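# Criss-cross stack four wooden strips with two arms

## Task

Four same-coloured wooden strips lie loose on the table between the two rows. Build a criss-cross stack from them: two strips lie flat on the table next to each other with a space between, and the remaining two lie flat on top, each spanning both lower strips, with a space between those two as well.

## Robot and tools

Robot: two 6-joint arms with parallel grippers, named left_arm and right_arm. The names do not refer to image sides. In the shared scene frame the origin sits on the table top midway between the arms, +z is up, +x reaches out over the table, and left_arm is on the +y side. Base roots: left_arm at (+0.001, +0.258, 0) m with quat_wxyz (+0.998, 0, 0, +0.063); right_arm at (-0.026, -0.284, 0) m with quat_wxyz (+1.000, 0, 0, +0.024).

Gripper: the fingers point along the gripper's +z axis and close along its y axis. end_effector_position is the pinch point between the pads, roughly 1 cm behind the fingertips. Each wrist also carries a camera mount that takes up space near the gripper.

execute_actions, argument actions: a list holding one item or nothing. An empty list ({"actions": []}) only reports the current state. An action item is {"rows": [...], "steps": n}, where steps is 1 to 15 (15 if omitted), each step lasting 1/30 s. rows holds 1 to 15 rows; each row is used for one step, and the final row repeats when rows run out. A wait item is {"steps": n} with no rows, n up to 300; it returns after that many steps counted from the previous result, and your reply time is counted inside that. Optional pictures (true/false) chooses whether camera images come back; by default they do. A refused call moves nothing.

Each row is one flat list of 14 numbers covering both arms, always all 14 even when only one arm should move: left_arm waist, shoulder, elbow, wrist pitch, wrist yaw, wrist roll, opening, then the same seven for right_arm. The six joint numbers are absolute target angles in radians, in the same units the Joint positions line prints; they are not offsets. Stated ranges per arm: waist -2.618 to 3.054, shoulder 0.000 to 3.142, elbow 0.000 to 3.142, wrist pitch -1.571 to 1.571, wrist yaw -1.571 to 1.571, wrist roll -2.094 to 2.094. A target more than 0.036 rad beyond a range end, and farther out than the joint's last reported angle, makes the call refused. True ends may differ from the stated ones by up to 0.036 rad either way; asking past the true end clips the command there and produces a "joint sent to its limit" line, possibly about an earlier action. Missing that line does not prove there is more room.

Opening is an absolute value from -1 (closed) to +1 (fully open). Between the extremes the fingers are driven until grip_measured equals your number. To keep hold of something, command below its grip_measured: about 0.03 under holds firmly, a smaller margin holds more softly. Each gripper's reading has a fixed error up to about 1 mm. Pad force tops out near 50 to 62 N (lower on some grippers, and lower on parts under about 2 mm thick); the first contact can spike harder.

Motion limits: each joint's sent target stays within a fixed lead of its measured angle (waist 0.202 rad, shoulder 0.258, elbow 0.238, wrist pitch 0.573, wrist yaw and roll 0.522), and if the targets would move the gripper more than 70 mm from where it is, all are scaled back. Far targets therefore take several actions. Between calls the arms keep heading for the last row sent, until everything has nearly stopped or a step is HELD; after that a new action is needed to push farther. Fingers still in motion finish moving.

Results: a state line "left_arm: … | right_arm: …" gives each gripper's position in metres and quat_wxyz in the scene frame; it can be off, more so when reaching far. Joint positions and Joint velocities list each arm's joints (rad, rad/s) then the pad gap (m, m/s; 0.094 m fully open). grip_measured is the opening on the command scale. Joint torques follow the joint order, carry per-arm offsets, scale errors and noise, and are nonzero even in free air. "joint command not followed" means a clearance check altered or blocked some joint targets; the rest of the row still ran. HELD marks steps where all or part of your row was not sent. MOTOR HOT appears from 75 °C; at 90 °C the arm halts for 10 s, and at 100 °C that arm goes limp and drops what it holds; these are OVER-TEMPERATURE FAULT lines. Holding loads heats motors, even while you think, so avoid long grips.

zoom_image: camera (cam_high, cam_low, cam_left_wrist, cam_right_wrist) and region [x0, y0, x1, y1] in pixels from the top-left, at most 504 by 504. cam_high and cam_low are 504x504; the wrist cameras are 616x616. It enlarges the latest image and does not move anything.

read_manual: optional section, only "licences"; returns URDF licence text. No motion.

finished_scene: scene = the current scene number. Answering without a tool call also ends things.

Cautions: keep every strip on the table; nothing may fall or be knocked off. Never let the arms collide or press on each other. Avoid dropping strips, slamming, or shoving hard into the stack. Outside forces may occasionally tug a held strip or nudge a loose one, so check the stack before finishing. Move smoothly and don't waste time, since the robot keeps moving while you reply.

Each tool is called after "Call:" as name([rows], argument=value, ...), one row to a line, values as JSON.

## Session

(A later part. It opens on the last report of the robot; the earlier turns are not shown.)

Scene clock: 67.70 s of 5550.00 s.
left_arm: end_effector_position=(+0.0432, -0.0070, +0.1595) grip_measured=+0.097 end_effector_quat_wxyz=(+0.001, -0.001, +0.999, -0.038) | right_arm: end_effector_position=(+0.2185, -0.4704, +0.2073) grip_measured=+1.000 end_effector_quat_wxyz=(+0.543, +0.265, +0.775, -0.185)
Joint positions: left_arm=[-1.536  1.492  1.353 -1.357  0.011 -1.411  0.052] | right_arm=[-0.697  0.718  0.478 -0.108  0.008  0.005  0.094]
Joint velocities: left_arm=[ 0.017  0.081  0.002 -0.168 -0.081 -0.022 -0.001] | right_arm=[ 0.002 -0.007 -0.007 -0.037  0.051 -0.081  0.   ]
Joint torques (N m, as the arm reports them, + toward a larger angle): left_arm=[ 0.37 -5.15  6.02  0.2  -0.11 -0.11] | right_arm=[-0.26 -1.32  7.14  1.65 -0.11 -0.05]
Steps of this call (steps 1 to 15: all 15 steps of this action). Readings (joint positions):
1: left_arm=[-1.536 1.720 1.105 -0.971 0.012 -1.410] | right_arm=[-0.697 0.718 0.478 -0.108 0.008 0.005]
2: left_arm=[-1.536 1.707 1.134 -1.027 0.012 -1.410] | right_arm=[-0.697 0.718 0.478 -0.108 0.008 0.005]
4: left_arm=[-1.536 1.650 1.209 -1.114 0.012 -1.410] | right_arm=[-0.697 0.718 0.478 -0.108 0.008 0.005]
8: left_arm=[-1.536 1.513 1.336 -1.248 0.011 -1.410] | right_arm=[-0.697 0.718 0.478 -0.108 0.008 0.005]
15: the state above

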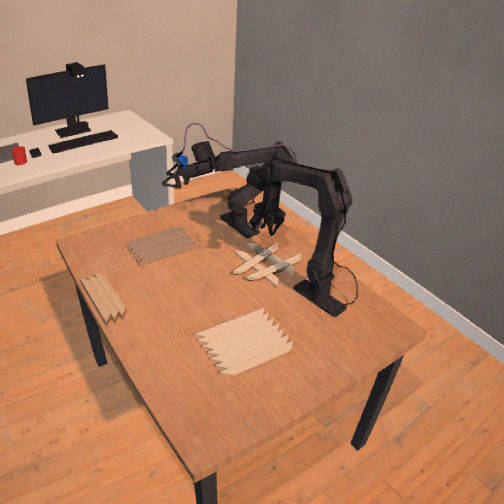

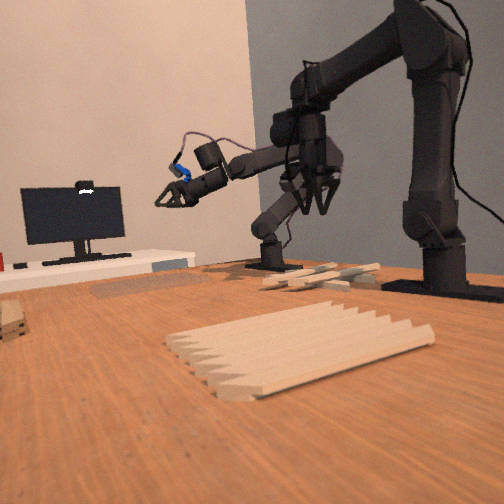

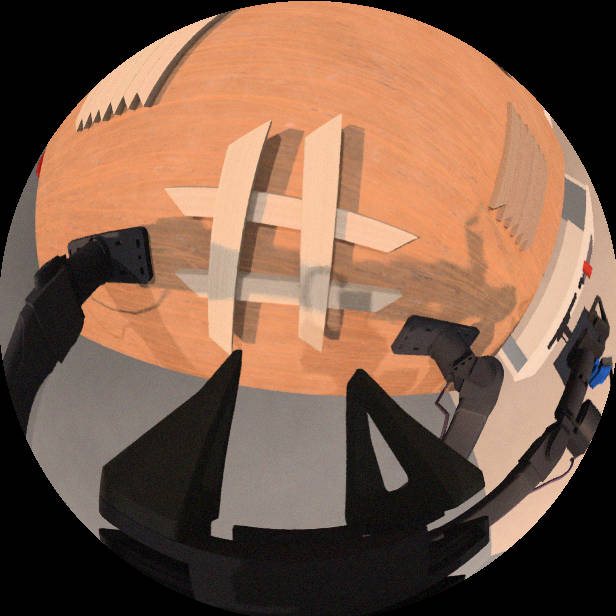

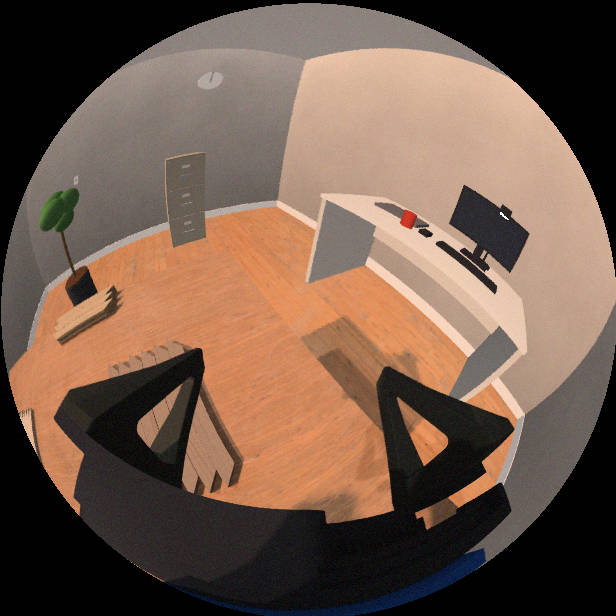

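Call:
execute_actions([
  {"rows":[[-1.53,1.66,1.09,-0.98,0,-1.33,0.1,-0.7,0.7,0.5,-0.1,0,0,1]]},
], pictures=false)

Call:
execute_actions([
  {"rows":[[-1.53,1.725,1.09,-0.925,0,-1.33,0.1,-0.7,0.7,0.5,-0.1,0,0,1]]},
], pictures=false)

Call:
execute_actions([
  {"rows":[[-1.53,1.725,1.09,-0.925,0,-1.33,-0.47,-0.7,0.7,0.5,-0.1,0,0,1]]},
], pictures=false)

Call:
execute_actions([
  {"rows":[[-1.53,1.725,1.09,-0.925,0,-1.33,0.1,-0.7,0.7,0.5,-0.1,0,0,1]],"steps":7},
], pictures=false)

Call:
execute_actions([
  {"rows":[[-1.53,1.5,1.35,-1.4,0,-1.33,0.1,-0.7,0.7,0.5,-0.1,0,0,1]]},
])

Scene clock: 73.53 s of 5550.00 s.
left_arm: end_effector_position=(+0.0445, -0.0146, +0.0457) grip_measured=+0.097 end_effector_quat_wxyz=(-0.009, +0.033, +0.999, +0.016) | right_arm: end_effector_position=(+0.2185, -0.4704, +0.2073) grip_measured=+1.000 end_effector_quat_wxyz=(+0.543, +0.265, +0.775, -0.185)
Joint positions: left_arm=[-1.536  1.677  1.084 -1.012  0.011 -1.343  0.052] | right_arm=[-0.697  0.718  0.478 -0.108  0.008  0.005  0.094]
Joint velocities: left_arm=[ 0.002 -0.002  0.002  0.227  0.007 -0.051 -0.   ] | right_arm=[ 0.007  0.032  0.012 -0.051 -0.022  0.022  0.   ]
Joint torques (N m, as the arm reports them, + toward a larger angle): left_arm=[ 0.37 -7.88  6.3   0.24 -0.11  0.12] | right_arm=[-0.26 -1.31  7.14  1.64 -0.11 -0.05]
Steps of this call (steps 1 to 30: the robot went on to your last target; steps 31 to 90: nothing new was sent; then 2.33 s passed at rest; steps 91 to 105: all 15 steps of this action). Readings (joint positions):
91: left_arm=[-1.536 1.499 1.329 -1.345 0.010 -1.404] | right_arm=[-0.697 0.718 0.478 -0.108 0.008 0.005]
92: left_arm=[-1.536 1.506 1.290 -1.292 0.010 -1.396] | right_arm=[-0.697 0.718 0.478 -0.108 0.008 0.005]
94: left_arm=[-1.536 1.563 1.197 -1.193 0.010 -1.379] | right_arm=[-0.697 0.718 0.478 -0.108 0.008 0.005]
98: left_arm=[-1.536 1.692 1.084 -1.072 0.011 -1.355] | right_arm=[-0.697 0.718 0.478 -0.108 0.008 0.005]
105: the state above

Scene clock: 74.03 s of 5550.00 s.
left_arm: end_effector_position=(+0.0474, -0.0307, +0.0349) grip_measured=+0.097 end_effector_quat_wxyz=(-0.004, +0.035, +0.999, -0.003) | right_arm: end_effector_position=(+0.2185, -0.4704, +0.2073) grip_measured=+1.000 end_effector_quat_wxyz=(+0.543, +0.265, +0.775, -0.185)
Joint positions: left_arm=[-1.536  1.718  1.086 -0.935  0.01  -1.34   0.052] | right_arm=[-0.697  0.718  0.478 -0.108  0.008  0.005  0.094]
Joint velocities: left_arm=[-0.012 -0.012  0.007 -0.051  0.022 -0.007  0.   ] | right_arm=[-0.022 -0.017 -0.007  0.051  0.051  0.037  0.   ]
Joint torques (N m, as the arm reports them, + toward a larger angle): left_arm=[ 0.37 -6.44  6.14  0.34 -0.1   0.11] | right_arm=[-0.26 -1.31  7.16  1.65 -0.11 -0.05]
Steps of this call (steps 1 to 15: all 15 steps of this action). Readings (joint positions):
1: left_arm=[-1.536 1.681 1.084 -1.002 0.011 -1.342] | right_arm=[-0.697 0.718 0.478 -0.108 0.008 0.005]
2: left_arm=[-1.536 1.688 1.084 -0.988 0.011 -1.342] | right_arm=[-0.697 0.718 0.478 -0.108 0.008 0.005]
4: left_arm=[-1.536 1.702 1.085 -0.962 0.011 -1.341] | right_arm=[-0.697 0.718 0.478 -0.108 0.008 0.005]
8: left_arm=[-1.536 1.712 1.086 -0.938 0.010 -1.340] | right_arm=[-0.697 0.718 0.478 -0.108 0.008 0.005]
15: the state above

Scene clock: 74.53 s of 5550.00 s.
left_arm: end_effector_position=(+0.0475, -0.0311, +0.0349) grip_measured=-0.433 end_effector_quat_wxyz=(-0.004, +0.035, +0.999, -0.004) | right_arm: end_effector_position=(+0.2185, -0.4704, +0.2073) grip_measured=+1.000 end_effector_quat_wxyz=(+0.543, +0.265, +0.775, -0.185)
Joint positions: left_arm=[-1.536  1.718  1.086 -0.933  0.009 -1.339  0.027] | right_arm=[-0.697  0.718  0.478 -0.108  0.008  0.005  0.094]
Joint velocities: left_arm=[-0.012 -0.012 -0.017  0.022  0.007 -0.007 -0.001] | right_arm=[ 0.002  0.007 -0.027  0.007 -0.022 -0.11   0.   ]
Joint torques (N m, as the arm reports them, + toward a larger angle): left_arm=[ 0.35 -6.43  6.15  0.34 -0.09  0.1 ] | right_arm=[-0.26 -1.32  7.14  1.64 -0.11 -0.05]
Steps of this call (steps 1 to 15: all 15 steps of this action). Readings (joint positions):
1: left_arm=[-1.536 1.718 1.086 -0.934 0.010 -1.340] | right_arm=[-0.697 0.718 0.478 -0.108 0.008 0.005]
2: left_arm=[-1.536 1.718 1.086 -0.933 0.009 -1.340] | right_arm=[-0.697 0.718 0.478 -0.108 0.008 0.005]
4: left_arm=[-1.536 1.718 1.086 -0.933 0.009 -1.339] | right_arm=[-0.697 0.718 0.478 -0.108 0.008 0.005]
8: left_arm=[-1.536 1.718 1.086 -0.933 0.009 -1.339] | right_arm=[-0.697 0.718 0.478 -0.108 0.008 0.005]
15: the state above

Scene clock: 74.77 s of 5550.00 s.
left_arm: end_effector_position=(+0.0476, -0.0313, +0.0349) grip_measured=+0.097 end_effector_quat_wxyz=(-0.004, +0.035, +0.999, -0.004) | right_arm: end_effector_position=(+0.2185, -0.4704, +0.2073) grip_measured=+1.000 end_effector_quat_wxyz=(+0.543, +0.265, +0.775, -0.185)
Joint positions: left_arm=[-1.536  1.718  1.086 -0.932  0.009 -1.339  0.052] | right_arm=[-0.697  0.718  0.478 -0.108  0.008  0.005  0.094]
Joint velocities: left_arm=[-0.007 -0.012 -0.007  0.051 -0.081 -0.022  0.   ] | right_arm=[ 0.002  0.007 -0.022  0.007 -0.022 -0.051  0.   ]
Joint torques (N m, as the arm reports them, + toward a larger angle): left_arm=[ 0.32 -6.46  6.19  0.33 -0.1   0.1 ] | right_arm=[-0.27 -1.33  7.13  1.65 -0.11 -0.04]
Steps of this call (steps 1 to 7: all 7 steps of this action). Readings (joint positions):
1: left_arm=[-1.536 1.718 1.086 -0.933 0.009 -1.339] | right_arm=[-0.697 0.718 0.478 -0.108 0.008 0.005]
2: left_arm=[-1.536 1.718 1.086 -0.932 0.009 -1.339] | right_arm=[-0.697 0.718 0.478 -0.108 0.008 0.005]
4: left_arm=[-1.536 1.718 1.086 -0.932 0.009 -1.339] | right_arm=[-0.697 0.718 0.478 -0.108 0.008 0.005]
7: the state above

Scene clock: 75.27 s of 5550.00 s.
left_arm: end_effector_position=(+0.0435, -0.0066, +0.1594) grip_measured=+0.097 end_effector_quat_wxyz=(+0.003, +0.035, +0.999, -0.037) | right_arm: end_effector_position=(+0.2185, -0.4704, +0.2073) grip_measured=+1.000 end_effector_quat_wxyz=(+0.543, +0.265, +0.775, -0.185)
Joint positions: left_arm=[-1.536  1.492  1.352 -1.358  0.009 -1.339  0.052] | right_arm=[-0.697  0.718  0.478 -0.108  0.008  0.005  0.094]
Joint velocities: left_arm=[ 0.007  0.066  0.007 -0.125 -0.022 -0.022  0.002] | right_arm=[ 0.022 -0.027  0.012  0.037 -0.007  0.022  0.   ]
Joint torques (N m, as the arm reports them, + toward a larger angle): left_arm=[ 0.34 -5.19  6.07  0.21 -0.1   0.1 ] | right_arm=[-0.25 -1.33  7.14  1.65 -0.11 -0.05]
Steps of this call (steps 1 to 15: all 15 steps of this action). Readings (joint positions):
1: left_arm=[-1.536 1.713 1.105 -0.971 0.009 -1.339] | right_arm=[-0.697 0.718 0.478 -0.108 0.008 0.005]
2: left_arm=[-1.536 1.700 1.135 -1.028 0.009 -1.339] | right_arm=[-0.697 0.718 0.478 -0.108 0.008 0.005]
4: left_arm=[-1.536 1.645 1.211 -1.117 0.009 -1.339] | right_arm=[-0.697 0.718 0.478 -0.108 0.008 0.005]
8: left_arm=[-1.536 1.511 1.337 -1.250 0.009 -1.339] | right_arm=[-0.697 0.718 0.478 -0.108 0.008 0.005]
15: the state above

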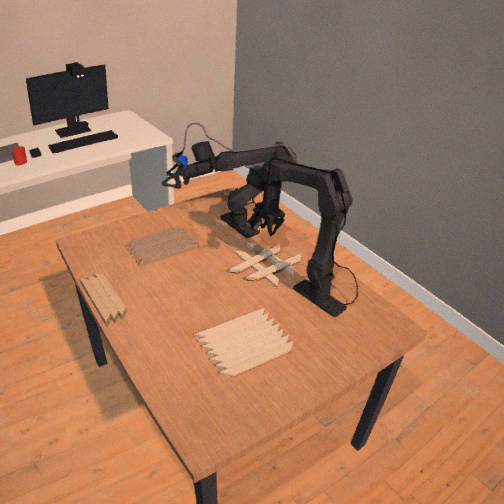

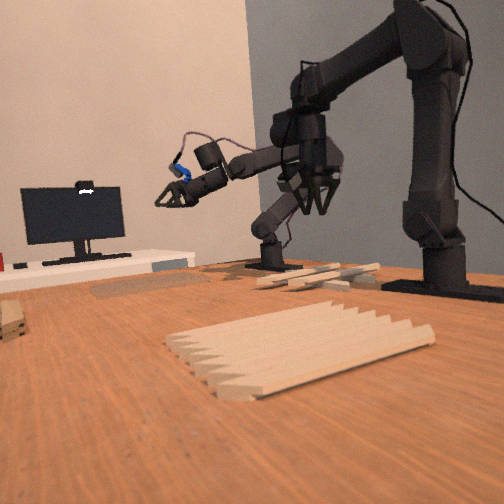

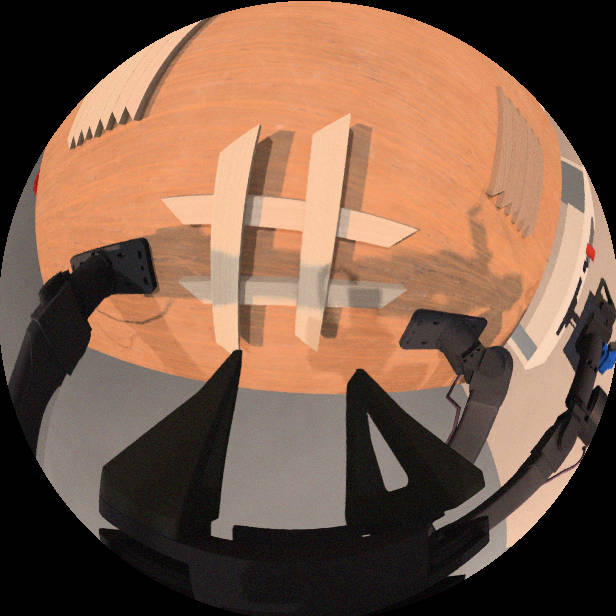

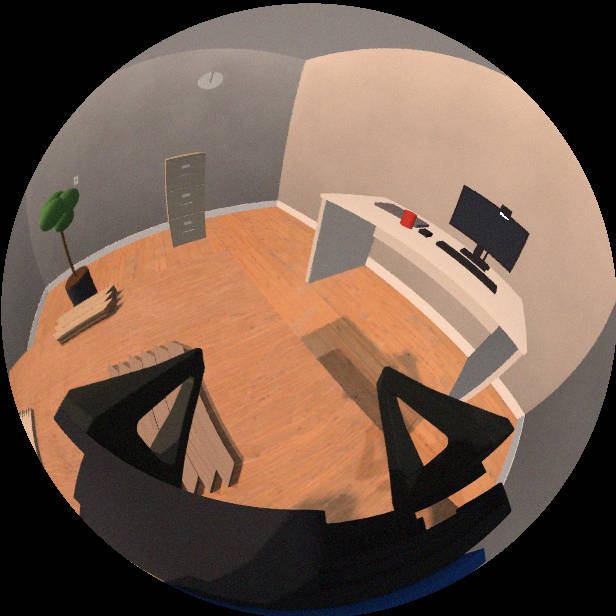

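Call:
finished_scene(scene=2)

The scene is finished: the task was done.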